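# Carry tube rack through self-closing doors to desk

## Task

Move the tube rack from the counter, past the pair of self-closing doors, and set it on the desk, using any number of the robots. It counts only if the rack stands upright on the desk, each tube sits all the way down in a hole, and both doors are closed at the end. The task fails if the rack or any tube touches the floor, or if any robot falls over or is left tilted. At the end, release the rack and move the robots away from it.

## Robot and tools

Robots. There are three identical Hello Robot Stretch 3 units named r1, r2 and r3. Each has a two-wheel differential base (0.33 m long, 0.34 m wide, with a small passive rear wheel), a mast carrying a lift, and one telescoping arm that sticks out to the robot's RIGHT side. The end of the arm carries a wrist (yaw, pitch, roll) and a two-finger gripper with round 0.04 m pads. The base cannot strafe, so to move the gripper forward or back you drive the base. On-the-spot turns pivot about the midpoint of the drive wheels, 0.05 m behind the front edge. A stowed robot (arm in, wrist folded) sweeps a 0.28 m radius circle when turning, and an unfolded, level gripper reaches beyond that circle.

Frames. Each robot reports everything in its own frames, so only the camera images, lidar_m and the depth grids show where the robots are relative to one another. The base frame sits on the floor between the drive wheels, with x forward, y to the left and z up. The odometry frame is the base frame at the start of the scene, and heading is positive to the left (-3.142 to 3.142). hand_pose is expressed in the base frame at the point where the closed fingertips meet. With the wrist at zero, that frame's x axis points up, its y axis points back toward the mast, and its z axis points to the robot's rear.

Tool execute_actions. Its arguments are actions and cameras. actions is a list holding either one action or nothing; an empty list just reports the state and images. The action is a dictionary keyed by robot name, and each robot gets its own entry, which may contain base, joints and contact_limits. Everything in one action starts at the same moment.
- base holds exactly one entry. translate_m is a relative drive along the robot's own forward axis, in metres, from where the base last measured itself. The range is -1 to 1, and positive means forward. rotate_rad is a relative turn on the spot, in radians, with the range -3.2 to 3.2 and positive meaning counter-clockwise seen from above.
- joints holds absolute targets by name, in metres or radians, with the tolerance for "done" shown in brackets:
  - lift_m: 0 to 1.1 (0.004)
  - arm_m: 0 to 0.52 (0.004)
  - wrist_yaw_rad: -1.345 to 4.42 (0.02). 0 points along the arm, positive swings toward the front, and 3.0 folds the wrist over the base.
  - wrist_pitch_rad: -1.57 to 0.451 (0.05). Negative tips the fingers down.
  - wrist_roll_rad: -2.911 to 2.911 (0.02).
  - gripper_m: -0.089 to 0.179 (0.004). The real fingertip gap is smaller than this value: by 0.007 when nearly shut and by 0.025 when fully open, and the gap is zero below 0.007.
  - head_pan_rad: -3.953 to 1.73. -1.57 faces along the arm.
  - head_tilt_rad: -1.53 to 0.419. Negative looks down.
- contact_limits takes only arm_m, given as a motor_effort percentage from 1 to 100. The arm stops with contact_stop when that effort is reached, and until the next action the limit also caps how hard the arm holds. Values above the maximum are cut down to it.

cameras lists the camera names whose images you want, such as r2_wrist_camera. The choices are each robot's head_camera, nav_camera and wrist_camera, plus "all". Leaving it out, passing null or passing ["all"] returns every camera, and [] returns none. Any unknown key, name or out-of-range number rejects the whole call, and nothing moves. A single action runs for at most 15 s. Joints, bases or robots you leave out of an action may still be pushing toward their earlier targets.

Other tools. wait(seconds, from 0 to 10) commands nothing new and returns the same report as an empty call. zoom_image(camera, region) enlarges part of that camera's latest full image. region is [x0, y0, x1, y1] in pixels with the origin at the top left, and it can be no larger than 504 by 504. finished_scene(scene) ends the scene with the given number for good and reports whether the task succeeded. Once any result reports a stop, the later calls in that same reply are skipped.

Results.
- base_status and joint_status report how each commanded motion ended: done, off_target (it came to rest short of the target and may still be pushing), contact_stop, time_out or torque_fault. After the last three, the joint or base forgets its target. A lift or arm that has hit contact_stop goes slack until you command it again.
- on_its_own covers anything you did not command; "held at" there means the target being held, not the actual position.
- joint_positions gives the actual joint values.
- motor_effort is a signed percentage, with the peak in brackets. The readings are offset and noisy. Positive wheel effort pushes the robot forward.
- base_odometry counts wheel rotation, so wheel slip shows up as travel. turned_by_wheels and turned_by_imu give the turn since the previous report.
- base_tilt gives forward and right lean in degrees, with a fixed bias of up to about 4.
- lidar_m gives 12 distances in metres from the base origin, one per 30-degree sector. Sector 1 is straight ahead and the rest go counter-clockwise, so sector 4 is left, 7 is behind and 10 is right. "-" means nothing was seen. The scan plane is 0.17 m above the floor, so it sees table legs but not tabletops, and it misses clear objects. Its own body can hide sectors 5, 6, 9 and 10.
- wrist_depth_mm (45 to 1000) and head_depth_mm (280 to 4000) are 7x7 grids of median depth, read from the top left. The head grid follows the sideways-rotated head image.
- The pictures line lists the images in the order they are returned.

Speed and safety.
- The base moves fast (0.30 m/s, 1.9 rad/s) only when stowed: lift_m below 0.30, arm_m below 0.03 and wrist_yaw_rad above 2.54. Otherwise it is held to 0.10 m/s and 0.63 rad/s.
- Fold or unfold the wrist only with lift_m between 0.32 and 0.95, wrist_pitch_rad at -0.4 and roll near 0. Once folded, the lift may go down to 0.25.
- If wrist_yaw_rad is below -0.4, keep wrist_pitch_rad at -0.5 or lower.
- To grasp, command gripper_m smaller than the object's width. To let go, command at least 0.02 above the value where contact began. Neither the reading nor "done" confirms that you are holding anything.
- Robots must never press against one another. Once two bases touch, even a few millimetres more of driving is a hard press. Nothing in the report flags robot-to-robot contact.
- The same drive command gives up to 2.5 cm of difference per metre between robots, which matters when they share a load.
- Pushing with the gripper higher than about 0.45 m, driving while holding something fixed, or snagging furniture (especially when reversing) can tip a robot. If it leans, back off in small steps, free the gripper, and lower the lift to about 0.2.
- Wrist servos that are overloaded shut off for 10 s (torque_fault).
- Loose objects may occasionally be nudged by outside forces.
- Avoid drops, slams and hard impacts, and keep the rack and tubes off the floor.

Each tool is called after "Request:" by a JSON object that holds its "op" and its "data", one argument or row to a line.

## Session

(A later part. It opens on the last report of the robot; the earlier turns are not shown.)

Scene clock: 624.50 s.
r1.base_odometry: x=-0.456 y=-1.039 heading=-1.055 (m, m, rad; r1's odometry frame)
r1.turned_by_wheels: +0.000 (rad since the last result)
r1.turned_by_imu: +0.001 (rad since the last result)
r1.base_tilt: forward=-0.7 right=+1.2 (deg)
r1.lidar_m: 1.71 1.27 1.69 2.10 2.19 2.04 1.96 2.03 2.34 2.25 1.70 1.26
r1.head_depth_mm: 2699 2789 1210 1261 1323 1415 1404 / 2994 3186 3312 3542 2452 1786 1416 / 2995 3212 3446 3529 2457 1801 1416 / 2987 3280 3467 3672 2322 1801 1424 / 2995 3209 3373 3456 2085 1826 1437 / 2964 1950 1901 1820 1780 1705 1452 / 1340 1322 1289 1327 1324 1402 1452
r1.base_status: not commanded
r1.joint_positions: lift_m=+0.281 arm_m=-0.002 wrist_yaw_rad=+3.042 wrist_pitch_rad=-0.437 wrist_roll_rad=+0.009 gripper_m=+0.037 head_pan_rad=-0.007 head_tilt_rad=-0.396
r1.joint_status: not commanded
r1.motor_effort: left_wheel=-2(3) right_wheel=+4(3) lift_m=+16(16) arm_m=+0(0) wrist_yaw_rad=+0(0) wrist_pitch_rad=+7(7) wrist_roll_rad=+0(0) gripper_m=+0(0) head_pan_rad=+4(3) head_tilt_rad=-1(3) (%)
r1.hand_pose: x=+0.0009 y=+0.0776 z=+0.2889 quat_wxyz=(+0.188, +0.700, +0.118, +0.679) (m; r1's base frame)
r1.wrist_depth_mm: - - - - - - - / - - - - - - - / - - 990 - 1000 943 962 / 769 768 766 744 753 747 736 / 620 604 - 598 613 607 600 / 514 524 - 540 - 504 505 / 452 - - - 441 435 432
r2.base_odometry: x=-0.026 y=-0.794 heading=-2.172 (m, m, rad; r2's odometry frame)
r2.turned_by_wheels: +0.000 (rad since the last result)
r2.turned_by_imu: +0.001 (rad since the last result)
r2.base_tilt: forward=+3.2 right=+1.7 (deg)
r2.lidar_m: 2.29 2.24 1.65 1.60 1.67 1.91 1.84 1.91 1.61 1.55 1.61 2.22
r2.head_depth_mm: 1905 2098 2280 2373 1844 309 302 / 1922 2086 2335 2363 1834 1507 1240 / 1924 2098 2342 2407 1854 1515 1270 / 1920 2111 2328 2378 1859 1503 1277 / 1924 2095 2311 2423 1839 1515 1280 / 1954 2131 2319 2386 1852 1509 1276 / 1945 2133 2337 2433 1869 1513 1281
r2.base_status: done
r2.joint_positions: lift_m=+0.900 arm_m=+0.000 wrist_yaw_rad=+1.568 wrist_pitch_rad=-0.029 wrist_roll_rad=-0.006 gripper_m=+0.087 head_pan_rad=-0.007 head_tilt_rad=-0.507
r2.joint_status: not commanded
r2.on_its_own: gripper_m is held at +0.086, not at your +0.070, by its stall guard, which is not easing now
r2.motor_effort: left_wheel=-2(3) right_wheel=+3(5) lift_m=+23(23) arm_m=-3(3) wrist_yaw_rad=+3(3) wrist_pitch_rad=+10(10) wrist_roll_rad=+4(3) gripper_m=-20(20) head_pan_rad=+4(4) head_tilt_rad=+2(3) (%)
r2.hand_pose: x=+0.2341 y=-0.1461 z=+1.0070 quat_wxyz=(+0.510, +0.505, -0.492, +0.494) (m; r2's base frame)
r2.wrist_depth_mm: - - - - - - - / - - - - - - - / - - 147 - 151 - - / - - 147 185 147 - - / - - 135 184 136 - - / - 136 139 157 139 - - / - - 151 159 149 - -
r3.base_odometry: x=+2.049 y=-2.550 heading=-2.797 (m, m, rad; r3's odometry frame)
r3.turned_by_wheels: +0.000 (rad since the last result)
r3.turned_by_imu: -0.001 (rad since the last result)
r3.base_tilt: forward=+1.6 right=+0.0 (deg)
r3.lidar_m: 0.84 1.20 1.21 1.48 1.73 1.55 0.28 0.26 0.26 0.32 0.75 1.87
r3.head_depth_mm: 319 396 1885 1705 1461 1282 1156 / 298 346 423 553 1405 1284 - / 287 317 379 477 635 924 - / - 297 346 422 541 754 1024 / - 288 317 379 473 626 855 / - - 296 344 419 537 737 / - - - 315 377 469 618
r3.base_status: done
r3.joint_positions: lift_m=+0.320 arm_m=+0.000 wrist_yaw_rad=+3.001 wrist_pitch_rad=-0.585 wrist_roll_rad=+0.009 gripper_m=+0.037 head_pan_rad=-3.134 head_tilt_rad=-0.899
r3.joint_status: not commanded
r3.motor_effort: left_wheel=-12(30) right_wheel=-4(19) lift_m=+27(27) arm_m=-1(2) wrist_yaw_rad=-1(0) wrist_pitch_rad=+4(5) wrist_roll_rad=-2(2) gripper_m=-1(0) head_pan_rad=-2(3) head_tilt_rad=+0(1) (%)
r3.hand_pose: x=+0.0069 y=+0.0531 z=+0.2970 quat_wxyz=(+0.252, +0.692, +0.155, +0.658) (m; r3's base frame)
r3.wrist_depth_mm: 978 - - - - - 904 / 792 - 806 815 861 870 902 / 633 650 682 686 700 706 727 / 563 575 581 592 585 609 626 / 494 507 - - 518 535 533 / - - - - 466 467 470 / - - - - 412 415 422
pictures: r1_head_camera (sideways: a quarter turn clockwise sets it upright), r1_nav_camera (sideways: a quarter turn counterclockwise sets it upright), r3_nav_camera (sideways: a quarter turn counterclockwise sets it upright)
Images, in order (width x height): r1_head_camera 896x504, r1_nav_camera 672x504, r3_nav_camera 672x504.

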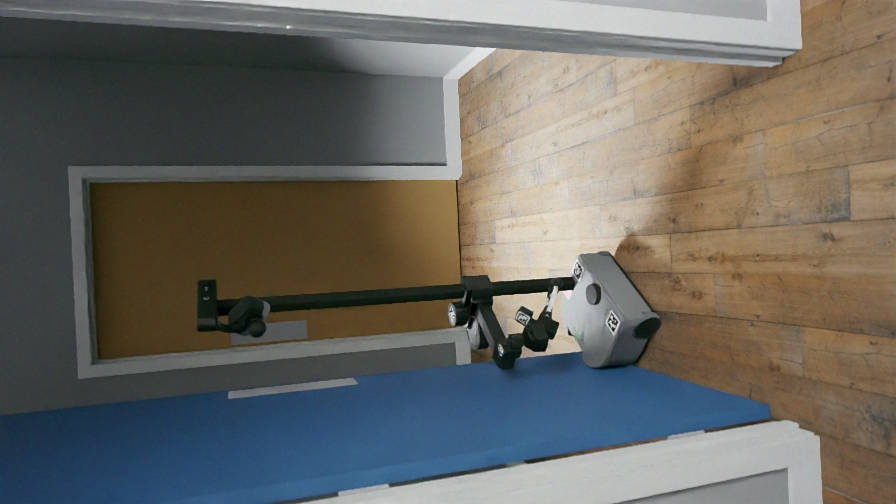

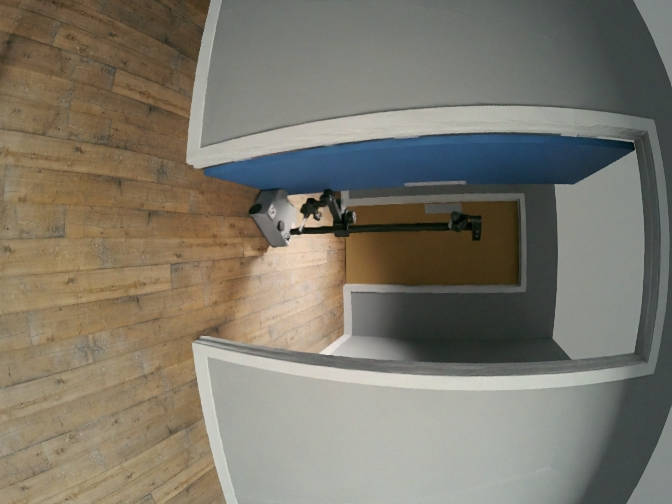

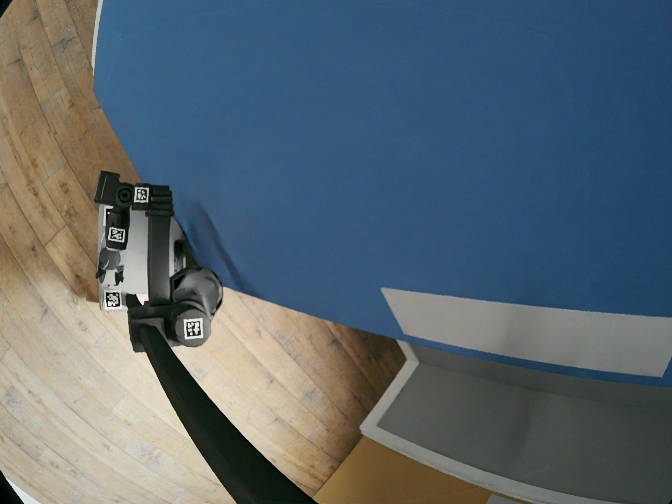

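Request:
{"op": "execute_actions", "data": {
  "actions": [
    {"r1": {"base": {"translate_m": 0.5}}, "r2": {"base": {"translate_m": 0.19}}, "r3": {"base": {"rotate_rad": 0.7}}}
  ],
  "cameras": []
}}

Request:
{"op": "execute_actions", "data": {
  "actions": [
    {"r1": {"base": {"translate_m": 0.4}}, "r2": {"base": {"rotate_rad": 1.571}}, "r3": {"base": {"translate_m": -0.25}}}
  ],
  "cameras": ["r3_nav_camera", "r1_nav_camera", "r2_nav_camera"]
}}

Scene clock: 635.67 s.
r1.base_odometry: x=-0.210 y=-1.474 heading=-1.055 (m, m, rad; r1's odometry frame)
r1.turned_by_wheels: +0.000 (rad since the last result)
r1.turned_by_imu: +0.005 (rad since the last result)
r1.base_tilt: forward=-0.8 right=+1.3 (deg)
r1.lidar_m: 1.36 0.83 0.98 2.11 2.19 2.56 2.47 2.56 2.56 2.22 0.98 0.81
r1.head_depth_mm: 2559 2727 2856 2969 2425 1774 1402 / 2605 2728 2940 3053 2432 1791 1410 / 2632 2765 2952 3157 2448 1811 1426 / 2653 2781 3007 3192 2500 1804 1437 / 2593 2775 2987 3150 1595 1531 1435 / 2567 2707 2849 3018 1578 1599 1428 / 1394 1344 1295 1269 1234 1190 1151
r1.base_status: done
r1.joint_positions: lift_m=+0.281 arm_m=-0.002 wrist_yaw_rad=+3.042 wrist_pitch_rad=-0.437 wrist_roll_rad=+0.009 gripper_m=+0.037 head_pan_rad=-0.007 head_tilt_rad=-0.396
r1.joint_status: not commanded
r1.motor_effort: left_wheel=-3(8) right_wheel=+4(14) lift_m=+16(16) arm_m=+0(0) wrist_yaw_rad=+2(1) wrist_pitch_rad=+7(7) wrist_roll_rad=+0(0) gripper_m=+1(1) head_pan_rad=+3(3) head_tilt_rad=-2(2) (%)
r1.hand_pose: x=+0.0009 y=+0.0776 z=+0.2889 quat_wxyz=(+0.188, +0.700, +0.118, +0.679) (m; r1's base frame)
r1.wrist_depth_mm: - - - - - - 770 / - - - - - - 761 / - 997 997 993 978 998 767 / 768 768 757 761 742 746 731 / 618 610 - 606 616 592 596 / 508 537 - 532 - 506 496 / 453 - - - 433 435 429
r2.base_odometry: x=-0.134 y=-0.951 heading=-2.172 (m, m, rad; r2's odometry frame)
r2.turned_by_wheels: +0.000 (rad since the last result)
r2.turned_by_imu: +0.000 (rad since the last result)
r2.base_tilt: forward=+3.3 right=+1.7 (deg)
r2.lidar_m: 2.11 2.19 1.66 1.59 1.65 2.11 2.03 2.11 1.61 1.55 1.62 2.17
r2.head_depth_mm: 1751 1913 2117 2290 1851 310 302 / 1737 1935 2131 2282 1845 1496 1240 / 1764 1923 2124 2314 1852 1505 1279 / 1761 1919 2154 2286 1837 1514 1271 / 1771 1941 2126 2271 1860 1513 1280 / 1763 1946 2147 2322 1847 1507 1277 / 1772 1935 2143 2321 1869 1506 1282
r2.base_status: done
r2.joint_positions: lift_m=+0.900 arm_m=+0.000 wrist_yaw_rad=+1.568 wrist_pitch_rad=-0.029 wrist_roll_rad=-0.006 gripper_m=+0.087 head_pan_rad=-0.007 head_tilt_rad=-0.507
r2.joint_status: not commanded
r2.on_its_own: gripper_m is held at +0.086, not at your +0.070, by its stall guard, which is not easing now
r2.motor_effort: left_wheel=-2(2) right_wheel=+2(5) lift_m=+24(22) arm_m=-3(3) wrist_yaw_rad=+3(3) wrist_pitch_rad=+10(10) wrist_roll_rad=+4(3) gripper_m=-20(20) head_pan_rad=+3(3) head_tilt_rad=+3(3) (%)
r2.hand_pose: x=+0.2341 y=-0.1461 z=+1.0070 quat_wxyz=(+0.510, +0.505, -0.492, +0.494) (m; r2's base frame)
r2.wrist_depth_mm: - - - - - - - / - - - - - - - / - - 147 - 151 - - / - - 146 185 146 - - / - - 136 183 136 - - / - 137 140 158 139 - - / - - 151 160 150 - -
r3.base_odometry: x=+2.049 y=-2.550 heading=-2.098 (m, m, rad; r3's odometry frame)
r3.turned_by_wheels: +0.700 (rad since the last result)
r3.turned_by_imu: +0.707 (rad since the last result)
r3.base_tilt: forward=+1.7 right=+0.1 (deg)
r3.lidar_m: 1.20 1.25 1.72 1.67 0.40 0.29 0.28 0.29 0.39 1.36 0.86 0.84
r3.head_depth_mm: - - 301 357 457 632 947 / - - 302 361 463 644 - / - - 302 364 468 650 - / - - 304 367 474 666 935 / - - 303 371 479 674 1032 / - - 305 374 484 686 1099 / - - 307 378 491 699 1098
r3.base_status: done
r3.joint_positions: lift_m=+0.320 arm_m=+0.000 wrist_yaw_rad=+3.001 wrist_pitch_rad=-0.585 wrist_roll_rad=+0.009 gripper_m=+0.037 head_pan_rad=-3.134 head_tilt_rad=-0.899
r3.joint_status: not commanded
r3.motor_effort: left_wheel=-18(29) right_wheel=-3(6) lift_m=+27(27) arm_m=-2(1) wrist_yaw_rad=-1(1) wrist_pitch_rad=+5(5) wrist_roll_rad=-2(2) gripper_m=-1(0) head_pan_rad=-2(3) head_tilt_rad=-1(1) (%)
r3.hand_pose: x=+0.0069 y=+0.0531 z=+0.2970 quat_wxyz=(+0.252, +0.692, +0.155, +0.658) (m; r3's base frame)
r3.wrist_depth_mm: 952 - - - - - - / 761 - 811 832 838 885 900 / 524 641 674 692 720 701 730 / 420 563 581 581 607 599 616 / 398 519 - - 518 531 541 / - - - - 459 468 472 / - - - - 413 413 417
pictures: none
No camera images: the call's "cameras" was empty. Leave "cameras" out to get every camera's image.

Scene clock: 639.13 s.
r1.base_odometry: x=-0.012 y=-1.822 heading=-1.055 (m, m, rad; r1's odometry frame)
r1.turned_by_wheels: +0.000 (rad since the last result)
r1.turned_by_imu: +0.003 (rad since the last result)
r1.base_tilt: forward=-0.7 right=+1.3 (deg)
r1.lidar_m: 2.66 0.64 0.56 1.12 2.18 2.97 2.87 2.99 2.77 1.10 0.52 1.46
r1.head_depth_mm: 2229 2387 2514 2677 2407 1765 1410 / 2254 2379 2557 2690 2420 1773 1403 / 2300 2438 2592 2767 2450 1808 1411 / 2290 2418 2599 2760 2487 1815 1428 / 2268 2418 2609 2775 2550 1808 1429 / 2249 2392 2530 2695 2560 1767 1198 / 2212 2319 1059 2632 2330 1172 1235
r1.base_status: done
r1.joint_positions: lift_m=+0.281 arm_m=-0.002 wrist_yaw_rad=+3.042 wrist_pitch_rad=-0.437 wrist_roll_rad=+0.009 gripper_m=+0.037 head_pan_rad=-0.007 head_tilt_rad=-0.396
r1.joint_status: not commanded
r1.motor_effort: left_wheel=-3(8) right_wheel=+4(12) lift_m=+16(16) arm_m=+0(0) wrist_yaw_rad=+0(0) wrist_pitch_rad=+7(7) wrist_roll_rad=+0(0) gripper_m=+1(1) head_pan_rad=+3(3) head_tilt_rad=-1(1) (%)
r1.hand_pose: x=+0.0009 y=+0.0776 z=+0.2889 quat_wxyz=(+0.188, +0.700, +0.118, +0.679) (m; r1's base frame)
r1.wrist_depth_mm: - - - - 770 521 516 / - - - - 802 565 581 / - - 997 989 795 625 669 / 766 747 752 760 716 669 709 / 614 606 - 610 615 605 597 / 514 529 - 529 - 507 499 / 455 - - - 432 433 431
r2.base_odometry: x=-0.134 y=-0.951 heading=-0.601 (m, m, rad; r2's odometry frame)
r2.turned_by_wheels: +1.571 (rad since the last result)
r2.turned_by_imu: +1.570 (rad since the last result)
r2.base_tilt: forward=+3.2 right=+1.6 (deg)
r2.lidar_m: 1.60 1.65 2.11 2.04 2.11 1.61 1.55 1.62 2.18 2.10 2.19 1.66
r2.head_depth_mm: 1313 1436 1605 1783 1852 309 302 / 1325 1459 1608 1793 1851 1501 1237 / 1337 1454 1606 1818 1834 1496 1269 / 1343 1454 1620 1813 1845 1507 1271 / 1335 1467 1616 1806 1845 1502 1268 / 1345 1474 1616 1827 1869 1508 1272 / 1351 1478 1628 1807 1856 1511 1280
r2.base_status: done
r2.joint_positions: lift_m=+0.900 arm_m=+0.000 wrist_yaw_rad=+1.568 wrist_pitch_rad=-0.029 wrist_roll_rad=-0.006 gripper_m=+0.087 head_pan_rad=-0.007 head_tilt_rad=-0.507
r2.joint_status: not commanded
r2.on_its_own: gripper_m is held at +0.086, not at your +0.070, by its stall guard, which is not easing now
r2.motor_effort: left_wheel=-1(5) right_wheel=+3(6) lift_m=+24(24) arm_m=-3(3) wrist_yaw_rad=+3(3) wrist_pitch_rad=+10(10) wrist_roll_rad=+4(4) gripper_m=-20(20) head_pan_rad=+4(4) head_tilt_rad=+3(3) (%)
r2.hand_pose: x=+0.2341 y=-0.1461 z=+1.0070 quat_wxyz=(+0.510, +0.505, -0.492, +0.494) (m; r2's base frame)
r2.wrist_depth_mm: - - - - - - - / - - - - - - - / - - 147 - 153 - - / - - 146 186 147 - - / - - 136 184 136 - - / - 137 140 157 140 - - / - - 151 159 150 - -
r3.base_odometry: x=+2.175 y=-2.335 heading=-2.098 (m, m, rad; r3's odometry frame)
r3.turned_by_wheels: -0.001 (rad since the last result)
r3.turned_by_imu: +0.091 (rad since the last result)
r3.base_tilt: forward=+1.6 right=+0.0 (deg)
r3.lidar_m: 1.35 1.44 1.73 1.63 0.97 0.31 0.28 0.28 0.34 1.02 0.99 0.97
r3.head_depth_mm: - - 316 391 510 737 1125 / - - 310 382 497 710 - / - - 305 374 484 678 - / - - 304 367 472 659 910 / - - 302 360 460 636 942 / - - 299 353 449 614 969 / - - 295 346 437 594 923
r3.base_status: translate_m off_target (by the wheels' count: -0.2494 of -0.2500)
r3.joint_positions: lift_m=+0.320 arm_m=+0.000 wrist_yaw_rad=+3.001 wrist_pitch_rad=-0.586 wrist_roll_rad=+0.009 gripper_m=+0.037 head_pan_rad=-3.135 head_tilt_rad=-0.897
r3.joint_status: not commanded
r3.on_its_own: left_wheel is at rest, and its effort (-100) is outside its rest range (-18 to +18); right_wheel is at rest, and its effort (-48) is outside its rest range (-18 to +18)
r3.motor_effort: left_wheel=-100(100) right_wheel=-48(82) lift_m=+26(27) arm_m=-1(1) wrist_yaw_rad=-1(2) wrist_pitch_rad=+5(5) wrist_roll_rad=-2(2) gripper_m=-1(0) head_pan_rad=-2(3) head_tilt_rad=-1(2) (%)
r3.hand_pose: x=+0.0068 y=+0.0531 z=+0.2970 quat_wxyz=(+0.252, +0.692, +0.155, +0.658) (m; r3's base frame)
r3.wrist_depth_mm: 898 - - - - - - / 768 - 839 809 852 889 892 / 646 644 677 678 700 731 748 / 568 566 572 592 597 621 620 / 477 512 - - 527 522 536 / - - - - 461 464 470 / - - - - 416 412 425
pictures: r1_nav_camera (sideways: a quarter turn counterclockwise sets it upright), r2_nav_camera (sideways: a quarter turn counterclockwise sets it upright), r3_nav_camera (sideways: a quarter turn counterclockwise sets it upright)
Images, in order (width x height): r1_nav_camera 672x504, r2_nav_camera 672x504, r3_nav_camera 672x504.

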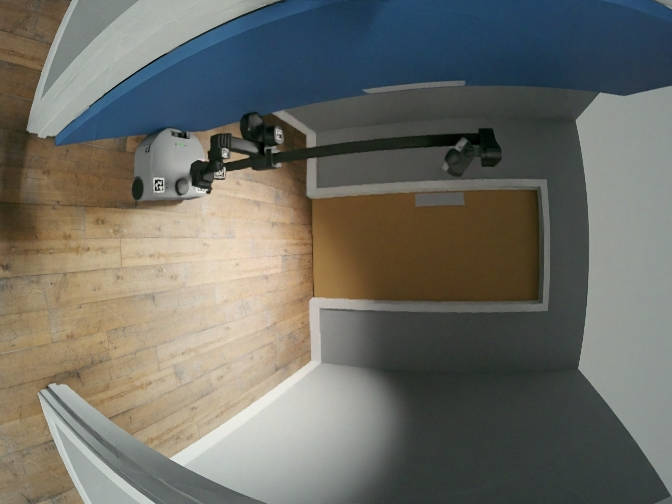

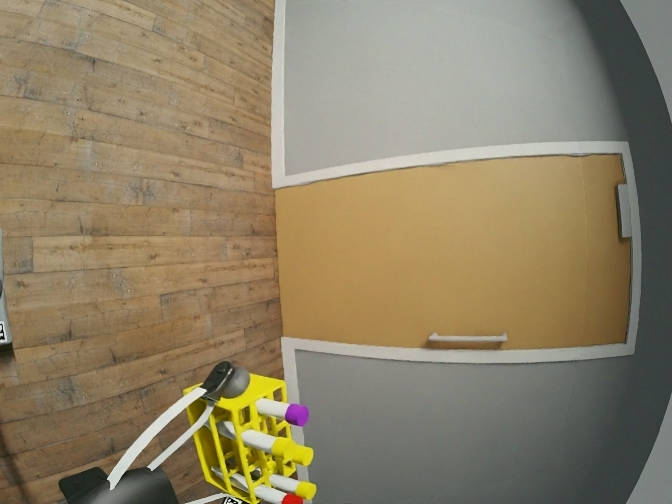

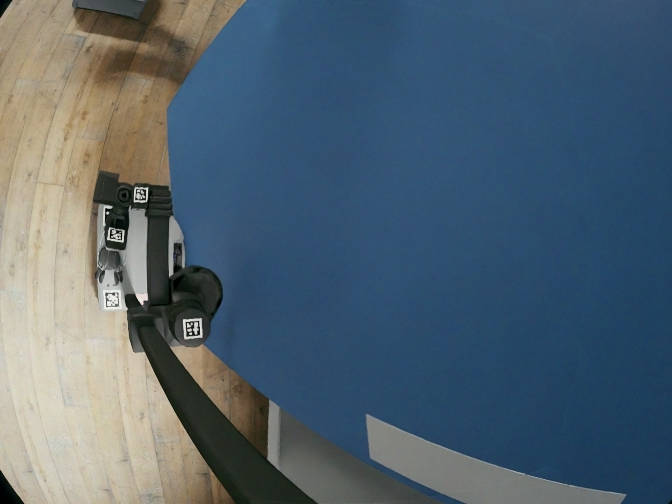

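Request:
{"op": "execute_actions", "data": {
  "actions": [
    {"r1": {"base": {"translate_m": 1.0}}, "r3": {"base": {"translate_m": 0.02}}}
  ],
  "cameras": []
}}

Request:
{"op": "execute_actions", "data": {
  "actions": [
    {"r1": {"base": {"translate_m": 0.35}, "joints": {"head_pan_rad": -3.14, "head_tilt_rad": -0.7}}}
  ],
  "cameras": []
}}

Request:
{"op": "execute_actions", "data": {
  "actions": [
    {"r1": {"base": {"rotate_rad": -2.89}}}
  ],
  "cameras": ["r1_nav_camera"]
}}

Scene clock: 669.07 s.
r1.base_odometry: x=+0.481 y=-2.692 heading=-1.055 (m, m, rad; r1's odometry frame)
r1.turned_by_wheels: +0.000 (rad since the last result)
r1.turned_by_imu: +0.009 (rad since the last result)
r1.base_tilt: forward=-0.8 right=+1.3 (deg)
r1.lidar_m: 1.70 1.50 0.38 0.26 0.57 0.67 3.87 0.74 0.86 1.03 1.07 1.47
r1.head_depth_mm: 1372 1452 1548 1649 1794 1782 1403 / 1436 1524 1610 1717 1847 1792 1418 / 1434 1520 1607 1722 1862 1801 1423 / 1429 1520 1627 1719 1849 1809 1431 / 1427 1528 1612 1739 1861 1819 1429 / 1437 1515 1627 1709 1821 1834 1432 / 1390 1467 1554 1651 1772 1839 1455
r1.base_status: done
r1.joint_positions: lift_m=+0.281 arm_m=-0.002 wrist_yaw_rad=+3.042 wrist_pitch_rad=-0.437 wrist_roll_rad=+0.009 gripper_m=+0.037 head_pan_rad=-0.007 head_tilt_rad=-0.396
r1.joint_status: not commanded
r1.motor_effort: left_wheel=-3(7) right_wheel=+3(13) lift_m=+16(16) arm_m=+0(0) wrist_yaw_rad=+0(0) wrist_pitch_rad=+7(7) wrist_roll_rad=+0(0) gripper_m=+1(1) head_pan_rad=+3(3) head_tilt_rad=-1(2) (%)
r1.hand_pose: x=+0.0009 y=+0.0776 z=+0.2889 quat_wxyz=(+0.188, +0.700, +0.118, +0.679) (m; r1's base frame)
r1.wrist_depth_mm: 472 - 301 607 645 - - / 503 529 602 359 722 - - / 542 564 598 593 811 978 976 / 578 632 455 431 473 740 746 / 604 611 - 410 452 601 601 / 510 511 - 440 - 508 502 / 455 - - - 434 433 433
r2.base_odometry: x=-0.134 y=-0.951 heading=-0.601 (m, m, rad; r2's odometry frame)
r2.turned_by_wheels: +0.000 (rad since the last result)
r2.turned_by_imu: -0.002 (rad since the last result)
r2.base_tilt: forward=+3.2 right=+1.8 (deg)
r2.lidar_m: 1.60 1.65 2.11 2.04 2.11 1.61 1.55 1.61 2.18 2.10 2.19 1.65
r2.head_depth_mm: 1313 1433 1600 1782 1844 309 302 / 1325 1451 1613 1790 1850 1511 1241 / 1332 1463 1607 1811 1833 1498 1276 / 1340 1456 1622 1782 1853 1522 1277 / 1339 1466 1620 1802 1842 1512 1265 / 1337 1472 1635 1803 1868 1512 1279 / 1350 1466 1628 1816 1847 1508 1287
r2.base_status: not commanded
r2.joint_positions: lift_m=+0.900 arm_m=+0.000 wrist_yaw_rad=+1.568 wrist_pitch_rad=-0.029 wrist_roll_rad=-0.006 gripper_m=+0.087 head_pan_rad=-0.007 head_tilt_rad=-0.507
r2.joint_status: not commanded
r2.on_its_own: gripper_m is held at +0.086, not at your +0.070, by its stall guard, which is not easing now
r2.motor_effort: left_wheel=-2(1) right_wheel=+3(3) lift_m=+24(24) arm_m=-3(3) wrist_yaw_rad=+3(2) wrist_pitch_rad=+10(10) wrist_roll_rad=+4(4) gripper_m=-20(20) head_pan_rad=+4(4) head_tilt_rad=+3(3) (%)
r2.hand_pose: x=+0.2341 y=-0.1461 z=+1.0070 quat_wxyz=(+0.510, +0.505, -0.492, +0.494) (m; r2's base frame)
r2.wrist_depth_mm: - - - - - - - / - - - - - - - / - - 146 - 151 - - / - - 147 186 146 - - / - - 135 183 136 - - / - 137 139 158 140 - - / - - 151 159 150 - -
r3.base_odometry: x=+2.165 y=-2.352 heading=-2.099 (m, m, rad; r3's odometry frame)
r3.turned_by_wheels: +0.000 (rad since the last result)
r3.turned_by_imu: +0.000 (rad since the last result)
r3.base_tilt: forward=+1.6 right=-0.1 (deg)
r3.lidar_m: 0.27 1.43 1.73 1.63 0.47 0.30 0.28 0.28 0.34 3.87 0.97 0.16
r3.head_depth_mm: - - 310 382 497 710 1105 / - - 306 376 487 692 - / - - 303 370 479 673 - / - - 303 365 469 657 909 / - - 302 360 461 640 956 / - - 300 355 453 625 1001 / - - 297 350 445 610 962
r3.base_status: done
r3.joint_positions: lift_m=+0.320 arm_m=+0.000 wrist_yaw_rad=+3.001 wrist_pitch_rad=-0.586 wrist_roll_rad=+0.009 gripper_m=+0.037 head_pan_rad=-3.135 head_tilt_rad=-0.897
r3.joint_status: not commanded
r3.motor_effort: left_wheel=-11(91) right_wheel=-5(46) lift_m=+26(26) arm_m=-1(1) wrist_yaw_rad=-1(1) wrist_pitch_rad=+5(5) wrist_roll_rad=-2(2) gripper_m=+0(0) head_pan_rad=-3(3) head_tilt_rad=-2(2) (%)
r3.hand_pose: x=+0.0068 y=+0.0531 z=+0.2970 quat_wxyz=(+0.252, +0.692, +0.155, +0.658) (m; r3's base frame)
r3.wrist_depth_mm: 893 - - - - - - / 778 - 797 809 842 888 876 / 646 637 670 696 704 719 729 / 539 564 585 592 600 596 621 / 467 519 - - 535 529 533 / - - - - 461 469 477 / - - - - 413 268 267
pictures: none
No camera images: the call's "cameras" was empty. Leave "cameras" out to get every camera's image.

Scene clock: 672.03 s.
r1.base_odometry: x=+0.653 y=-2.996 heading=-1.055 (m, m, rad; r1's odometry frame)
r1.turned_by_wheels: +0.000 (rad since the last result)
r1.turned_by_imu: +0.003 (rad since the last result)
r1.base_tilt: forward=-0.8 right=+1.3 (deg)
r1.lidar_m: 1.35 1.36 1.10 0.65 0.65 0.42 4.22 1.05 1.07 1.03 1.08 1.35
r1.head_depth_mm: 3544 3828 2919 2129 1568 1294 986 / 3503 3861 2946 2151 1680 1372 1175 / 3441 3851 2957 2163 1674 1382 1177 / 3475 3879 3019 2168 1703 1390 1172 / 3471 - 3053 2209 1723 1407 1185 / 3509 3916 3077 2215 1671 1404 1193 / 3554 3963 3087 1189 1318 1407 1203
r1.base_status: done
r1.joint_positions: lift_m=+0.281 arm_m=-0.002 wrist_yaw_rad=+3.042 wrist_pitch_rad=-0.437 wrist_roll_rad=+0.009 gripper_m=+0.037 head_pan_rad=-3.133 head_tilt_rad=-0.692
r1.joint_status: all done
r1.motor_effort: left_wheel=-3(8) right_wheel=+3(13) lift_m=+16(17) arm_m=+0(0) wrist_yaw_rad=+0(1) wrist_pitch_rad=+7(7) wrist_roll_rad=+0(0) gripper_m=+0(0) head_pan_rad=-3(37) head_tilt_rad=-3(24) (%)
r1.hand_pose: x=+0.0009 y=+0.0776 z=+0.2889 quat_wxyz=(+0.188, +0.700, +0.118, +0.679) (m; r1's base frame)
r1.wrist_depth_mm: 525 - 636 - - - - / 561 386 713 - - - - / 591 425 761 978 995 988 972 / 458 442 758 763 750 746 746 / 382 403 - 616 615 603 601 / 406 433 - 537 - 500 499 / 448 - - - 434 438 434
r2.base_odometry: x=-0.134 y=-0.951 heading=-0.601 (m, m, rad; r2's odometry frame)
r2.turned_by_wheels: +0.000 (rad since the last result)
r2.turned_by_imu: -0.001 (rad since the last result)
r2.base_tilt: forward=+3.2 right=+1.7 (deg)
r2.lidar_m: 1.60 1.65 2.11 2.04 2.11 1.61 1.55 1.61 2.18 2.10 2.19 1.66
r2.head_depth_mm: 1311 1429 1604 1777 1826 310 302 / 1322 1458 1607 1792 1838 1496 1240 / 1345 1452 1619 1813 1838 1505 1264 / 1333 1464 1610 1791 1854 1506 1269 / 1343 1453 1617 1828 1847 1502 1270 / 1345 1472 1621 1817 1851 1509 1279 / 1349 1472 1629 1815 1861 1510 1277
r2.base_status: not commanded
r2.joint_positions: lift_m=+0.900 arm_m=+0.000 wrist_yaw_rad=+1.568 wrist_pitch_rad=-0.029 wrist_roll_rad=-0.006 gripper_m=+0.087 head_pan_rad=-0.007 head_tilt_rad=-0.507
r2.joint_status: not commanded
r2.on_its_own: gripper_m is held at +0.086, not at your +0.070, by its stall guard, which is not easing now
r2.motor_effort: left_wheel=-2(2) right_wheel=+3(3) lift_m=+23(23) arm_m=-3(3) wrist_yaw_rad=+3(3) wrist_pitch_rad=+10(10) wrist_roll_rad=+4(4) gripper_m=-20(20) head_pan_rad=+4(4) head_tilt_rad=+3(3) (%)
r2.hand_pose: x=+0.2341 y=-0.1461 z=+1.0070 quat_wxyz=(+0.510, +0.505, -0.492, +0.494) (m; r2's base frame)
r2.wrist_depth_mm: - - - - - - - / - - - - - - - / - - 147 - 151 - - / - - 147 185 147 - - / - - 135 184 136 - - / - 136 139 157 139 - - / - - 151 159 150 - -
r3.base_odometry: x=+2.165 y=-2.352 heading=-2.099 (m, m, rad; r3's odometry frame)
r3.turned_by_wheels: +0.000 (rad since the last result)
r3.turned_by_imu: +0.000 (rad since the last result)
r3.base_tilt: forward=+1.7 right=+0.1 (deg)
r3.lidar_m: 1.33 0.43 0.30 1.63 0.47 0.30 0.28 0.28 0.34 3.88 0.97 0.96
r3.head_depth_mm: - - 310 382 496 709 1110 / - - 306 376 488 693 - / - - 303 370 479 671 - / - - 303 365 470 656 907 / - - 302 360 461 640 956 / - - 300 355 453 626 1001 / - - 296 351 445 610 963
r3.base_status: not commanded
r3.joint_positions: lift_m=+0.320 arm_m=+0.000 wrist_yaw_rad=+3.001 wrist_pitch_rad=-0.586 wrist_roll_rad=+0.009 gripper_m=+0.037 head_pan_rad=-3.135 head_tilt_rad=-0.897
r3.joint_status: not commanded
r3.motor_effort: left_wheel=-11(10) right_wheel=-4(4) lift_m=+26(26) arm_m=-1(1) wrist_yaw_rad=-1(1) wrist_pitch_rad=+5(5) wrist_roll_rad=-2(2) gripper_m=-1(0) head_pan_rad=-4(3) head_tilt_rad=-2(2) (%)
r3.hand_pose: x=+0.0068 y=+0.0531 z=+0.2970 quat_wxyz=(+0.252, +0.692, +0.155, +0.658) (m; r3's base frame)
r3.wrist_depth_mm: 906 - - - - 358 - / 792 - 816 834 820 865 880 / 646 643 672 695 419 457 464 / 553 568 575 587 397 381 394 / 455 502 - - 371 337 350 / - - - - 400 331 353 / - - - - 411 403 409
pictures: none
No camera images: the call's "cameras" was empty. Leave "cameras" out to get every camera's image.

Scene clock: 675.07 s.
r1.base_odometry: x=+0.653 y=-2.996 heading=+2.338 (m, m, rad; r1's odometry frame)
r1.turned_by_wheels: -2.890 (rad since the last result)
r1.turned_by_imu: -2.960 (rad since the last result)
r1.base_tilt: forward=-0.8 right=+1.3 (deg)
r1.lidar_m: 1.04 1.09 1.04 1.03 1.18 1.35 1.35 1.25 1.07 0.43 0.42 0.92
r1.head_depth_mm: 1069 1186 1322 1508 1649 1362 1160 / 1097 1207 1362 1553 1670 1377 1166 / 1114 1241 1409 1612 1682 1388 1174 / 1147 1277 1450 1659 1696 1396 1177 / 1146 1275 1431 1640 1700 1402 1186 / 1123 1280 1458 1693 1724 1412 1196 / 1156 1308 1496 1758 1729 1418 1196
r1.base_status: done
r1.joint_positions: lift_m=+0.281 arm_m=-0.002 wrist_yaw_rad=+3.042 wrist_pitch_rad=-0.437 wrist_roll_rad=+0.009 gripper_m=+0.037 head_pan_rad=-3.133 head_tilt_rad=-0.692
r1.joint_status: not commanded
r1.motor_effort: left_wheel=+3(11) right_wheel=-4(12) lift_m=+16(16) arm_m=-1(1) wrist_yaw_rad=+0(1) wrist_pitch_rad=+7(7) wrist_roll_rad=+0(0) gripper_m=+1(1) head_pan_rad=-3(3) head_tilt_rad=-3(3) (%)
r1.hand_pose: x=+0.0009 y=+0.0775 z=+0.2889 quat_wxyz=(+0.188, +0.700, +0.118, +0.679) (m; r1's base frame)
r1.wrist_depth_mm: - - - - - 977 933 / - - - - - - - / - - 997 978 989 981 970 / 761 762 754 749 744 747 744 / 603 613 - 602 619 598 603 / 514 526 - 535 - 503 502 / 454 - - - 437 434 433
r2.base_odometry: x=-0.134 y=-0.951 heading=-0.601 (m, m, rad; r2's odometry frame)
r2.turned_by_wheels: +0.000 (rad since the last result)
r2.turned_by_imu: -0.001 (rad since the last result)
r2.base_tilt: forward=+3.2 right=+1.6 (deg)
r2.lidar_m: 1.60 1.66 2.10 2.04 2.11 1.61 1.55 1.62 2.18 2.10 2.19 1.66
r2.head_depth_mm: 1322 1441 1603 1779 1843 309 302 / 1327 1460 1602 1779 1844 1502 1238 / 1327 1465 1609 1793 1845 1510 1264 / 1342 1461 1605 1801 1862 1500 1275 / 1342 1474 1628 1817 1849 1507 1278 / 1345 1475 1622 1816 1835 1513 1272 / 1344 1469 1637 1807 1866 1511 1276
r2.base_status: not commanded
r2.joint_positions: lift_m=+0.900 arm_m=+0.000 wrist_yaw_rad=+1.568 wrist_pitch_rad=-0.029 wrist_roll_rad=-0.006 gripper_m=+0.087 head_pan_rad=-0.007 head_tilt_rad=-0.507
r2.joint_status: not commanded
r2.on_its_own: gripper_m is held at +0.086, not at your +0.070, by its stall guard, which is not easing now
r2.motor_effort: left_wheel=-1(1) right_wheel=+3(3) lift_m=+23(23) arm_m=-3(3) wrist_yaw_rad=+3(3) wrist_pitch_rad=+10(10) wrist_roll_rad=+4(4) gripper_m=-20(20) head_pan_rad=+4(3) head_tilt_rad=+2(3) (%)
r2.hand_pose: x=+0.2341 y=-0.1461 z=+1.0070 quat_wxyz=(+0.510, +0.505, -0.492, +0.494) (m; r2's base frame)
r2.wrist_depth_mm: - - - - - - - / - - - - - - - / - - 146 - 152 - - / - - 147 186 146 - - / - - 135 183 135 - - / - 137 139 158 139 - - / - - 151 159 151 - -
r3.base_odometry: x=+2.165 y=-2.352 heading=-2.099 (m, m, rad; r3's odometry frame)
r3.turned_by_wheels: +0.000 (rad since the last result)
r3.turned_by_imu: +0.000 (rad since the last result)
r3.base_tilt: forward=+1.7 right=+0.1 (deg)
r3.lidar_m: 1.33 0.43 0.43 1.63 0.47 0.30 0.28 0.28 0.34 3.88 0.96 0.96
r3.head_depth_mm: - - 310 382 496 710 1109 / - - 306 376 487 692 - / - - 303 371 479 669 - / - - 303 365 470 658 909 / - - 302 360 461 640 960 / - - 300 355 453 624 1002 / - - 297 350 444 609 961
r3.base_status: not commanded
r3.joint_positions: lift_m=+0.320 arm_m=+0.000 wrist_yaw_rad=+3.001 wrist_pitch_rad=-0.586 wrist_roll_rad=+0.009 gripper_m=+0.037 head_pan_rad=-3.135 head_tilt_rad=-0.897
r3.joint_status: not commanded
r3.motor_effort: left_wheel=-10(10) right_wheel=-5(4) lift_m=+26(26) arm_m=-1(1) wrist_yaw_rad=-1(1) wrist_pitch_rad=+5(4) wrist_roll_rad=-2(2) gripper_m=+0(0) head_pan_rad=-2(4) head_tilt_rad=-1(2) (%)
r3.hand_pose: x=+0.0068 y=+0.0531 z=+0.2970 quat_wxyz=(+0.252, +0.692, +0.155, +0.658) (m; r3's base frame)
r3.wrist_depth_mm: 907 - - - - - 495 / 763 - 821 808 526 548 875 / 637 641 688 670 458 463 544 / 544 558 578 580 486 529 600 / 460 510 - - 520 522 542 / - - - - 463 460 479 / - - - - 406 415 419
pictures: r1_nav_camera (sideways: a quarter turn counterclockwise sets it upright)
Images, in order (width x height): r1_nav_camera 672x504.

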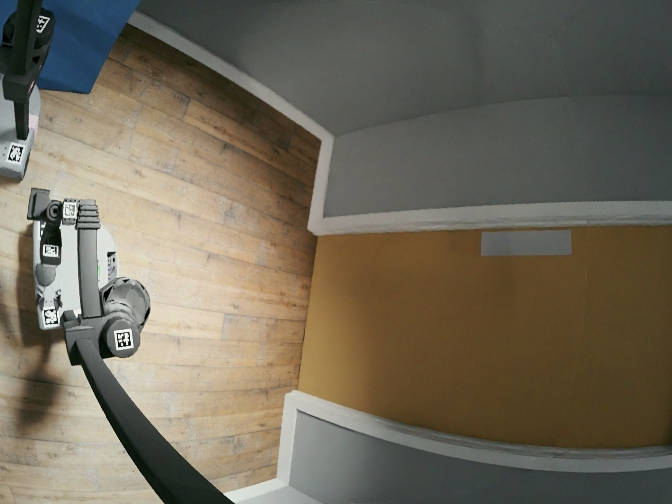

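Request:
{"op": "execute_actions", "data": {
  "actions": [
    {"r1": {"base": {"translate_m": -1.0}, "joints": {"head_tilt_rad": -0.9}}}
  ],
  "cameras": []
}}

Request:
{"op": "execute_actions", "data": {
  "actions": [
    {"r1": {"base": {"rotate_rad": -0.26}, "joints": {"lift_m": 0.32}}}
  ],
  "cameras": ["r1_nav_camera"]
}}

Scene clock: 686.30 s.
r1.base_odometry: x=+1.348 y=-3.716 heading=+2.338 (m, m, rad; r1's odometry frame)
r1.turned_by_wheels: +0.000 (rad since the last result)
r1.turned_by_imu: -0.004 (rad since the last result)
r1.base_tilt: forward=-0.7 right=+1.3 (deg)
r1.lidar_m: 1.31 1.50 1.27 0.75 0.44 0.37 0.37 0.38 0.58 0.83 0.95 1.11
r1.head_depth_mm: 292 327 382 460 578 778 1059 / 295 335 394 477 604 829 - / 299 343 405 494 635 878 - / 305 353 418 512 663 942 1142 / 311 360 430 534 700 901 1105 / 317 370 444 526 618 830 1117 / 326 370 414 460 601 937 1123
r1.base_status: done
r1.joint_positions: lift_m=+0.281 arm_m=-0.002 wrist_yaw_rad=+3.042 wrist_pitch_rad=-0.437 wrist_roll_rad=+0.009 gripper_m=+0.037 head_pan_rad=-3.133 head_tilt_rad=-0.890
r1.joint_status: all done
r1.motor_effort: left_wheel=+3(6) right_wheel=-4(14) lift_m=+17(16) arm_m=-1(1) wrist_yaw_rad=-1(1) wrist_pitch_rad=+7(7) wrist_roll_rad=+0(0) gripper_m=+0(1) head_pan_rad=-3(3) head_tilt_rad=-5(20) (%)
r1.hand_pose: x=+0.0009 y=+0.0775 z=+0.2889 quat_wxyz=(+0.188, +0.700, +0.118, +0.679) (m; r1's base frame)
r1.wrist_depth_mm: 399 - 839 - - - - / 403 493 851 - - - - / 406 510 872 - 975 991 980 / 415 549 758 740 750 748 739 / 417 566 - 612 618 598 597 / 415 510 - 533 - 503 508 / 396 - - - 439 438 437
r2.base_odometry: x=-0.134 y=-0.951 heading=-0.601 (m, m, rad; r2's odometry frame)
r2.turned_by_wheels: +0.000 (rad since the last result)
r2.turned_by_imu: -0.001 (rad since the last result)
r2.base_tilt: forward=+3.1 right=+1.7 (deg)
r2.lidar_m: 1.60 1.65 2.11 2.03 2.11 1.60 1.55 1.62 2.18 2.10 2.19 1.65
r2.head_depth_mm: 1314 1443 1614 1797 1822 309 302 / 1334 1459 1604 1790 1842 1509 1249 / 1337 1462 1604 1789 1849 1509 1275 / 1343 1470 1612 1808 1839 1510 1276 / 1345 1467 1609 1810 1850 1513 1272 / 1340 1479 1623 1808 1837 1519 1285 / 1350 1464 1627 1830 1851 1515 1273
r2.base_status: not commanded
r2.joint_positions: lift_m=+0.900 arm_m=+0.000 wrist_yaw_rad=+1.568 wrist_pitch_rad=-0.029 wrist_roll_rad=-0.006 gripper_m=+0.087 head_pan_rad=-0.007 head_tilt_rad=-0.507
r2.joint_status: not commanded
r2.on_its_own: gripper_m is held at +0.086, not at your +0.070, by its stall guard, which is not easing now
r2.motor_effort: left_wheel=-1(2) right_wheel=+3(3) lift_m=+23(23) arm_m=-3(3) wrist_yaw_rad=+3(3) wrist_pitch_rad=+10(10) wrist_roll_rad=+4(3) gripper_m=-20(20) head_pan_rad=+3(5) head_tilt_rad=+1(4) (%)
r2.hand_pose: x=+0.2341 y=-0.1461 z=+1.0070 quat_wxyz=(+0.510, +0.505, -0.492, +0.494) (m; r2's base frame)
r2.wrist_depth_mm: - - - - - - - / - - - - - - - / - - 147 - 151 - - / - - 147 186 146 - - / - - 135 183 136 - - / - 137 139 157 139 - - / - - 151 158 150 - -
r3.base_odometry: x=+2.165 y=-2.352 heading=-2.099 (m, m, rad; r3's odometry frame)
r3.turned_by_wheels: +0.000 (rad since the last result)
r3.turned_by_imu: +0.000 (rad since the last result)
r3.base_tilt: forward=+1.8 right=+0.0 (deg)
r3.lidar_m: 1.33 1.43 1.73 1.30 0.47 0.30 0.28 0.28 0.34 3.88 0.97 0.96
r3.head_depth_mm: - - 310 382 497 709 1104 / - - 306 376 487 692 - / - - 304 370 478 670 - / - - 303 365 469 658 907 / - - 302 360 462 640 957 / - - 300 355 453 625 1001 / - - 297 350 445 610 962
r3.base_status: not commanded
r3.joint_positions: lift_m=+0.320 arm_m=+0.000 wrist_yaw_rad=+3.001 wrist_pitch_rad=-0.586 wrist_roll_rad=+0.009 gripper_m=+0.037 head_pan_rad=-3.135 head_tilt_rad=-0.897
r3.joint_status: not commanded
r3.motor_effort: left_wheel=-10(10) right_wheel=-4(4) lift_m=+26(26) arm_m=-1(1) wrist_yaw_rad=+0(1) wrist_pitch_rad=+5(5) wrist_roll_rad=-1(2) gripper_m=+0(0) head_pan_rad=-2(3) head_tilt_rad=-1(1) (%)
r3.hand_pose: x=+0.0068 y=+0.0531 z=+0.2970 quat_wxyz=(+0.252, +0.692, +0.155, +0.658) (m; r3's base frame)
r3.wrist_depth_mm: 904 - - - - - - / 771 - 805 825 871 855 881 / 650 632 666 682 698 703 721 / 541 560 577 586 591 605 625 / 457 517 - - 518 520 539 / - - - - 460 466 466 / - - - - 411 418 422
pictures: none
No camera images: the call's "cameras" was empty. Leave "cameras" out to get every camera's image.

Scene clock: 687.57 s.
r1.base_odometry: x=+1.348 y=-3.716 heading=+2.078 (m, m, rad; r1's odometry frame)
r1.turned_by_wheels: -0.260 (rad since the last result)
r1.turned_by_imu: -0.266 (rad since the last result)
r1.base_tilt: forward=-0.7 right=+1.3 (deg)
r1.lidar_m: 1.19 1.85 1.33 1.27 0.55 0.39 0.37 0.38 0.40 0.83 0.85 1.12
r1.head_depth_mm: 300 348 412 505 653 927 1108 / 299 345 409 501 645 914 - / 297 344 406 498 642 893 - / 296 342 404 493 636 886 1146 / 297 340 402 488 627 877 1126 / 296 338 399 486 624 820 1056 / 295 336 396 483 592 688 1039
r1.base_status: done
r1.joint_positions: lift_m=+0.319 arm_m=-0.002 wrist_yaw_rad=+3.042 wrist_pitch_rad=-0.437 wrist_roll_rad=+0.009 gripper_m=+0.037 head_pan_rad=-3.134 head_tilt_rad=-0.890
r1.joint_status: all done
r1.motor_effort: left_wheel=+2(9) right_wheel=-5(11) lift_m=+39(42) arm_m=+0(0) wrist_yaw_rad=+0(0) wrist_pitch_rad=+7(7) wrist_roll_rad=+0(0) gripper_m=+1(1) head_pan_rad=-4(3) head_tilt_rad=-5(5) (%)
r1.hand_pose: x=+0.0009 y=+0.0775 z=+0.3278 quat_wxyz=(+0.189, +0.700, +0.118, +0.679) (m; r1's base frame)
r1.wrist_depth_mm: 560 - - - - - - / 551 677 - - - - - / 533 723 - - - - - / 526 765 821 819 811 807 818 / 512 663 - 669 669 664 651 / 507 565 - 560 - 562 553 / 465 510 - - 474 482 475
r2.base_odometry: x=-0.134 y=-0.951 heading=-0.601 (m, m, rad; r2's odometry frame)
r2.turned_by_wheels: +0.000 (rad since the last result)
r2.turned_by_imu: +0.000 (rad since the last result)
r2.base_tilt: forward=+3.2 right=+1.8 (deg)
r2.lidar_m: 1.60 1.65 2.12 2.03 2.11 1.61 1.55 1.61 2.17 2.10 2.19 1.66
r2.head_depth_mm: 1312 1442 1609 1777 1842 310 302 / 1327 1457 1606 1800 1842 1497 1243 / 1344 1465 1611 1793 1846 1509 1277 / 1334 1465 1618 1803 1859 1509 1263 / 1343 1471 1613 1800 1842 1503 1268 / 1355 1467 1615 1798 1840 1516 1277 / 1346 1476 1633 1818 1869 1523 1276
r2.base_status: not commanded
r2.joint_positions: lift_m=+0.900 arm_m=+0.000 wrist_yaw_rad=+1.568 wrist_pitch_rad=-0.029 wrist_roll_rad=-0.006 gripper_m=+0.087 head_pan_rad=-0.007 head_tilt_rad=-0.507
r2.joint_status: not commanded
r2.on_its_own: gripper_m is held at +0.086, not at your +0.070, by its stall guard, which is not easing now
r2.motor_effort: left_wheel=-1(1) right_wheel=+3(3) lift_m=+23(23) arm_m=-3(3) wrist_yaw_rad=+3(3) wrist_pitch_rad=+10(10) wrist_roll_rad=+4(3) gripper_m=-20(20) head_pan_rad=+4(4) head_tilt_rad=+2(3) (%)
r2.hand_pose: x=+0.2341 y=-0.1461 z=+1.0070 quat_wxyz=(+0.510, +0.505, -0.492, +0.494) (m; r2's base frame)
r2.wrist_depth_mm: - - - - - - - / - - - - - - - / - - 146 - 152 - - / - - 146 185 146 - - / - - 135 184 136 - - / - 136 139 158 140 - - / - - 152 159 150 - -
r3.base_odometry: x=+2.165 y=-2.352 heading=-2.099 (m, m, rad; r3's odometry frame)
r3.turned_by_wheels: +0.000 (rad since the last result)
r3.turned_by_imu: +0.000 (rad since the last result)
r3.base_tilt: forward=+1.8 right=+0.0 (deg)
r3.lidar_m: 1.34 1.43 1.73 1.29 0.46 0.30 0.28 0.28 0.34 3.87 0.97 0.96
r3.head_depth_mm: - - 310 382 497 711 1101 / - - 306 376 487 693 - / - - 304 370 478 671 - / - - 303 365 469 656 909 / - - 302 360 461 641 957 / - - 299 355 453 625 1002 / - - 297 350 445 609 960
r3.base_status: not commanded
r3.joint_positions: lift_m=+0.320 arm_m=+0.000 wrist_yaw_rad=+3.001 wrist_pitch_rad=-0.586 wrist_roll_rad=+0.009 gripper_m=+0.037 head_pan_rad=-3.135 head_tilt_rad=-0.897
r3.joint_status: not commanded
r3.motor_effort: left_wheel=-11(10) right_wheel=-4(5) lift_m=+26(26) arm_m=-1(1) wrist_yaw_rad=-1(0) wrist_pitch_rad=+5(5) wrist_roll_rad=-2(2) gripper_m=-1(0) head_pan_rad=-2(2) head_tilt_rad=-1(2) (%)
r3.hand_pose: x=+0.0068 y=+0.0531 z=+0.2970 quat_wxyz=(+0.252, +0.692, +0.155, +0.658) (m; r3's base frame)
r3.wrist_depth_mm: 904 - - - - - - / 795 - 813 823 819 882 889 / 647 635 659 688 699 710 746 / 554 560 583 582 595 597 624 / 461 515 - - 527 521 531 / - - - - 463 470 481 / - - - - 419 418 430
pictures: r1_nav_camera (sideways: a quarter turn counterclockwise sets it upright)
Images, in order (width x height): r1_nav_camera 672x504.

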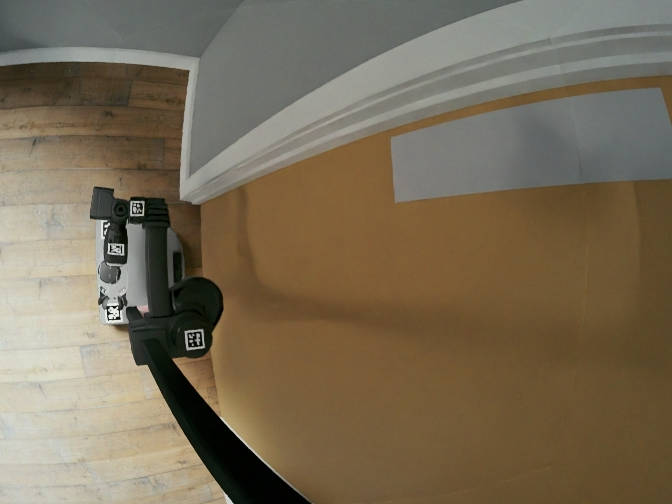

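Request:
{"op": "execute_actions", "data": {
  "actions": [
    {"r1": {"base": {"rotate_rad": -0.1}}}
  ],
  "cameras": []
}}

Request:
{"op": "execute_actions", "data": {
  "actions": [
    {"r1": {"base": {"translate_m": -0.5}}}
  ],
  "cameras": ["r1_nav_camera", "r2_nav_camera"]
}}

Scene clock: 700.33 s.
r1.base_odometry: x=+1.348 y=-3.716 heading=+1.979 (m, m, rad; r1's odometry frame)
r1.turned_by_wheels: -0.100 (rad since the last result)
r1.turned_by_imu: -0.101 (rad since the last result)
r1.base_tilt: forward=-0.7 right=+1.3 (deg)
r1.lidar_m: 1.11 2.04 1.38 1.27 0.61 0.40 0.37 0.38 0.38 0.80 0.84 1.05
r1.head_depth_mm: 312 363 433 536 704 1025 1110 / 308 357 424 522 679 971 - / 303 351 416 509 658 920 - / 299 345 407 497 636 883 1141 / 296 339 399 484 618 851 1107 / 295 333 391 473 599 816 1050 / 292 328 383 460 580 701 940
r1.base_status: done
r1.joint_positions: lift_m=+0.319 arm_m=-0.002 wrist_yaw_rad=+3.042 wrist_pitch_rad=-0.437 wrist_roll_rad=+0.009 gripper_m=+0.037 head_pan_rad=-3.134 head_tilt_rad=-0.890
r1.joint_status: not commanded
r1.motor_effort: left_wheel=+3(6) right_wheel=-6(9) lift_m=+39(39) arm_m=-1(1) wrist_yaw_rad=+1(0) wrist_pitch_rad=+7(7) wrist_roll_rad=+0(0) gripper_m=+1(1) head_pan_rad=-2(3) head_tilt_rad=-5(5) (%)
r1.hand_pose: x=+0.0009 y=+0.0775 z=+0.3278 quat_wxyz=(+0.189, +0.700, +0.118, +0.679) (m; r1's base frame)
r1.wrist_depth_mm: 588 - - - - - - / 610 741 - - - - - / 635 720 - - - - - / 617 763 833 826 824 833 820 / 588 669 - 672 681 656 656 / 541 562 - 560 - 557 553 / 483 504 - - 473 478 475
r2.base_odometry: x=-0.134 y=-0.951 heading=-0.601 (m, m, rad; r2's odometry frame)
r2.turned_by_wheels: +0.000 (rad since the last result)
r2.turned_by_imu: -0.001 (rad since the last result)
r2.base_tilt: forward=+3.3 right=+1.6 (deg)
r2.lidar_m: 1.60 1.65 2.11 2.04 2.11 1.61 1.55 1.61 2.18 2.11 2.19 1.66
r2.head_depth_mm: 1310 1446 1591 1768 1845 309 301 / 1333 1451 1622 1789 1838 1503 1253 / 1337 1457 1610 1794 1855 1504 1268 / 1336 1456 1613 1800 1841 1513 1283 / 1346 1461 1613 1819 1867 1507 1265 / 1334 1466 1613 1816 1851 1516 1274 / 1364 1472 1621 1815 1857 1518 1279
r2.base_status: not commanded
r2.joint_positions: lift_m=+0.900 arm_m=+0.000 wrist_yaw_rad=+1.568 wrist_pitch_rad=-0.029 wrist_roll_rad=-0.006 gripper_m=+0.087 head_pan_rad=-0.007 head_tilt_rad=-0.507
r2.joint_status: not commanded
r2.on_its_own: gripper_m is held at +0.086, not at your +0.070, by its stall guard, which is not easing now
r2.motor_effort: left_wheel=-1(2) right_wheel=+3(3) lift_m=+24(23) arm_m=-3(3) wrist_yaw_rad=+3(3) wrist_pitch_rad=+10(10) wrist_roll_rad=+4(4) gripper_m=-20(20) head_pan_rad=+4(3) head_tilt_rad=+4(3) (%)
r2.hand_pose: x=+0.2341 y=-0.1461 z=+1.0070 quat_wxyz=(+0.510, +0.505, -0.492, +0.494) (m; r2's base frame)
r2.wrist_depth_mm: - - - - - - - / - - - - - - - / - - 147 - 152 - - / - - 147 185 147 - - / - - 135 183 136 - - / - 137 139 157 139 - - / - - 151 159 150 - -
r3.base_odometry: x=+2.165 y=-2.352 heading=-2.099 (m, m, rad; r3's odometry frame)
r3.turned_by_wheels: +0.000 (rad since the last result)
r3.turned_by_imu: +0.000 (rad since the last result)
r3.base_tilt: forward=+1.6 right=-0.1 (deg)
r3.lidar_m: 1.34 1.43 1.73 1.30 0.47 0.30 0.28 0.28 0.34 3.88 0.97 0.96
r3.head_depth_mm: - - 310 382 496 709 1103 / - - 306 376 488 693 - / - - 303 370 479 671 - / - - 303 366 469 656 908 / - - 302 360 461 641 960 / - - 300 355 453 625 1004 / - - 297 350 445 608 960
r3.base_status: not commanded
r3.joint_positions: lift_m=+0.320 arm_m=+0.000 wrist_yaw_rad=+3.001 wrist_pitch_rad=-0.586 wrist_roll_rad=+0.009 gripper_m=+0.037 head_pan_rad=-3.135 head_tilt_rad=-0.897
r3.joint_status: not commanded
r3.motor_effort: left_wheel=-10(11) right_wheel=-5(5) lift_m=+26(26) arm_m=-1(1) wrist_yaw_rad=-1(1) wrist_pitch_rad=+5(5) wrist_roll_rad=-2(2) gripper_m=+0(1) head_pan_rad=-3(3) head_tilt_rad=-1(2) (%)
r3.hand_pose: x=+0.0068 y=+0.0531 z=+0.2970 quat_wxyz=(+0.252, +0.692, +0.155, +0.658) (m; r3's base frame)
r3.wrist_depth_mm: 894 - - - - - - / 772 - 788 827 826 896 913 / 664 649 677 689 698 704 737 / 543 566 584 577 595 620 615 / 466 519 - - 520 532 531 / - - - - 463 461 476 / - - - - 415 420 418
pictures: none
No camera images: the call's "cameras" was empty. Leave "cameras" out to get every camera's image.

Scene clock: 706.33 s.
r1.base_odometry: x=+1.546 y=-4.175 heading=+1.979 (m, m, rad; r1's odometry frame)
r1.turned_by_wheels: +0.000 (rad since the last result)
r1.turned_by_imu: +0.002 (rad since the last result)
r1.base_tilt: forward=-0.8 right=+1.3 (deg)
r1.lidar_m: 1.61 1.98 1.31 0.38 0.27 0.26 0.27 0.37 2.09 0.60 0.31 1.13
r1.head_depth_mm: - - - 311 381 491 655 / - - 292 336 420 554 - / - - 304 367 467 630 - / - 288 325 402 526 760 1112 / - 299 353 446 604 938 1124 / - 314 384 498 726 1263 1111 / 292 338 423 1635 1472 1268 1119
r1.base_status: translate_m off_target (by the wheels' count: -0.4999 of -0.5000)
r1.joint_positions: lift_m=+0.320 arm_m=-0.002 wrist_yaw_rad=+3.041 wrist_pitch_rad=-0.438 wrist_roll_rad=+0.009 gripper_m=+0.037 head_pan_rad=-3.134 head_tilt_rad=-0.893
r1.joint_status: not commanded
r1.on_its_own: right_wheel is at rest, and its effort (-23) is outside its rest range (-18 to +18)
r1.motor_effort: left_wheel=-14(37) right_wheel=-23(80) lift_m=+38(40) arm_m=-1(1) wrist_yaw_rad=-1(2) wrist_pitch_rad=+8(8) wrist_roll_rad=+0(0) gripper_m=+1(1) head_pan_rad=-3(3) head_tilt_rad=-3(4) (%)
r1.hand_pose: x=+0.0009 y=+0.0774 z=+0.3278 quat_wxyz=(+0.189, +0.700, +0.118, +0.679) (m; r1's base frame)
r1.wrist_depth_mm: 237 - 427 623 - - - / 244 276 457 667 - - - / 253 294 504 742 - - - / 260 313 542 759 826 813 827 / 268 340 - 661 673 667 653 / 278 356 - 561 - 550 556 / 285 347 - - 472 476 474
r2.base_odometry: x=-0.134 y=-0.951 heading=-0.601 (m, m, rad; r2's odometry frame)
r2.turned_by_wheels: +0.000 (rad since the last result)
r2.turned_by_imu: -0.001 (rad since the last result)
r2.base_tilt: forward=+3.1 right=+1.7 (deg)
r2.lidar_m: 1.09 1.65 2.11 2.03 2.10 1.61 1.55 1.61 2.18 2.10 2.19 1.09
r2.head_depth_mm: 878 957 1089 1754 1836 309 302 / 921 1002 1096 1214 1351 1469 1239 / 1000 1084 1183 1324 1479 1505 1275 / 1064 1165 1292 1442 1634 1510 1274 / 1158 1267 1429 1610 1766 1512 1278 / 1252 1394 1580 1771 1845 1523 1274 / 1336 1476 1623 1815 1855 1506 1273
r2.base_status: not commanded
r2.joint_positions: lift_m=+0.900 arm_m=+0.000 wrist_yaw_rad=+1.568 wrist_pitch_rad=-0.029 wrist_roll_rad=-0.006 gripper_m=+0.087 head_pan_rad=-0.007 head_tilt_rad=-0.507
r2.joint_status: not commanded
r2.on_its_own: gripper_m is held at +0.086, not at your +0.070, by its stall guard, which is not easing now
r2.motor_effort: left_wheel=-2(1) right_wheel=+3(3) lift_m=+23(23) arm_m=-3(3) wrist_yaw_rad=+3(3) wrist_pitch_rad=+10(10) wrist_roll_rad=+4(4) gripper_m=-20(20) head_pan_rad=+3(4) head_tilt_rad=+2(3) (%)
r2.hand_pose: x=+0.2341 y=-0.1461 z=+1.0070 quat_wxyz=(+0.510, +0.505, -0.492, +0.494) (m; r2's base frame)
r2.wrist_depth_mm: - - - 926 - - - / - - - 983 - - - / - - 147 901 151 - - / - - 147 185 147 - - / - - 136 184 135 - - / - 137 139 157 139 - - / - - 151 158 150 - -
r3.base_odometry: x=+2.165 y=-2.352 heading=-2.099 (m, m, rad; r3's odometry frame)
r3.turned_by_wheels: +0.000 (rad since the last result)
r3.turned_by_imu: +0.000 (rad since the last result)
r3.base_tilt: forward=+1.7 right=+0.0 (deg)
r3.lidar_m: 1.33 1.43 1.79 1.63 0.47 0.30 0.28 0.28 0.34 3.89 0.97 0.96
r3.head_depth_mm: - - 310 382 497 711 1107 / - - 306 376 487 692 - / - - 304 370 478 670 - / - - 303 365 470 658 909 / - - 302 360 461 641 957 / - - 300 355 453 624 1002 / - - 297 350 445 610 962
r3.base_status: not commanded
r3.joint_positions: lift_m=+0.320 arm_m=+0.000 wrist_yaw_rad=+3.001 wrist_pitch_rad=-0.586 wrist_roll_rad=+0.009 gripper_m=+0.037 head_pan_rad=-3.135 head_tilt_rad=-0.897
r3.joint_status: not commanded
r3.motor_effort: left_wheel=-11(10) right_wheel=-4(5) lift_m=+26(26) arm_m=-1(1) wrist_yaw_rad=-1(1) wrist_pitch_rad=+5(5) wrist_roll_rad=-2(2) gripper_m=+0(1) head_pan_rad=-3(3) head_tilt_rad=-1(2) (%)
r3.hand_pose: x=+0.0068 y=+0.0531 z=+0.2970 quat_wxyz=(+0.252, +0.692, +0.155, +0.658) (m; r3's base frame)
r3.wrist_depth_mm: 910 - - - - - - / 758 - 805 820 856 871 934 / 650 649 668 686 719 720 743 / 543 560 591 592 588 608 615 / 459 518 - - 527 532 538 / - - - - 459 464 477 / - - - - 411 419 426
pictures: r1_nav_camera (sideways: a quarter turn counterclockwise sets it upright), r2_nav_camera (sideways: a quarter turn counterclockwise sets it upright)
Images, in order (width x height): r1_nav_camera 672x504, r2_nav_camera 672x504.

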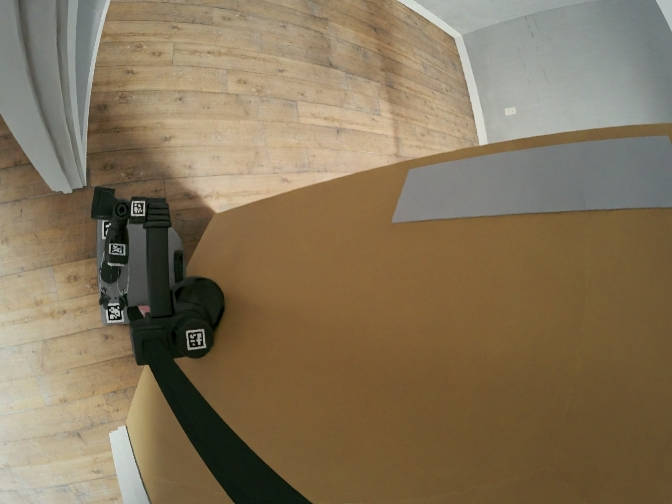

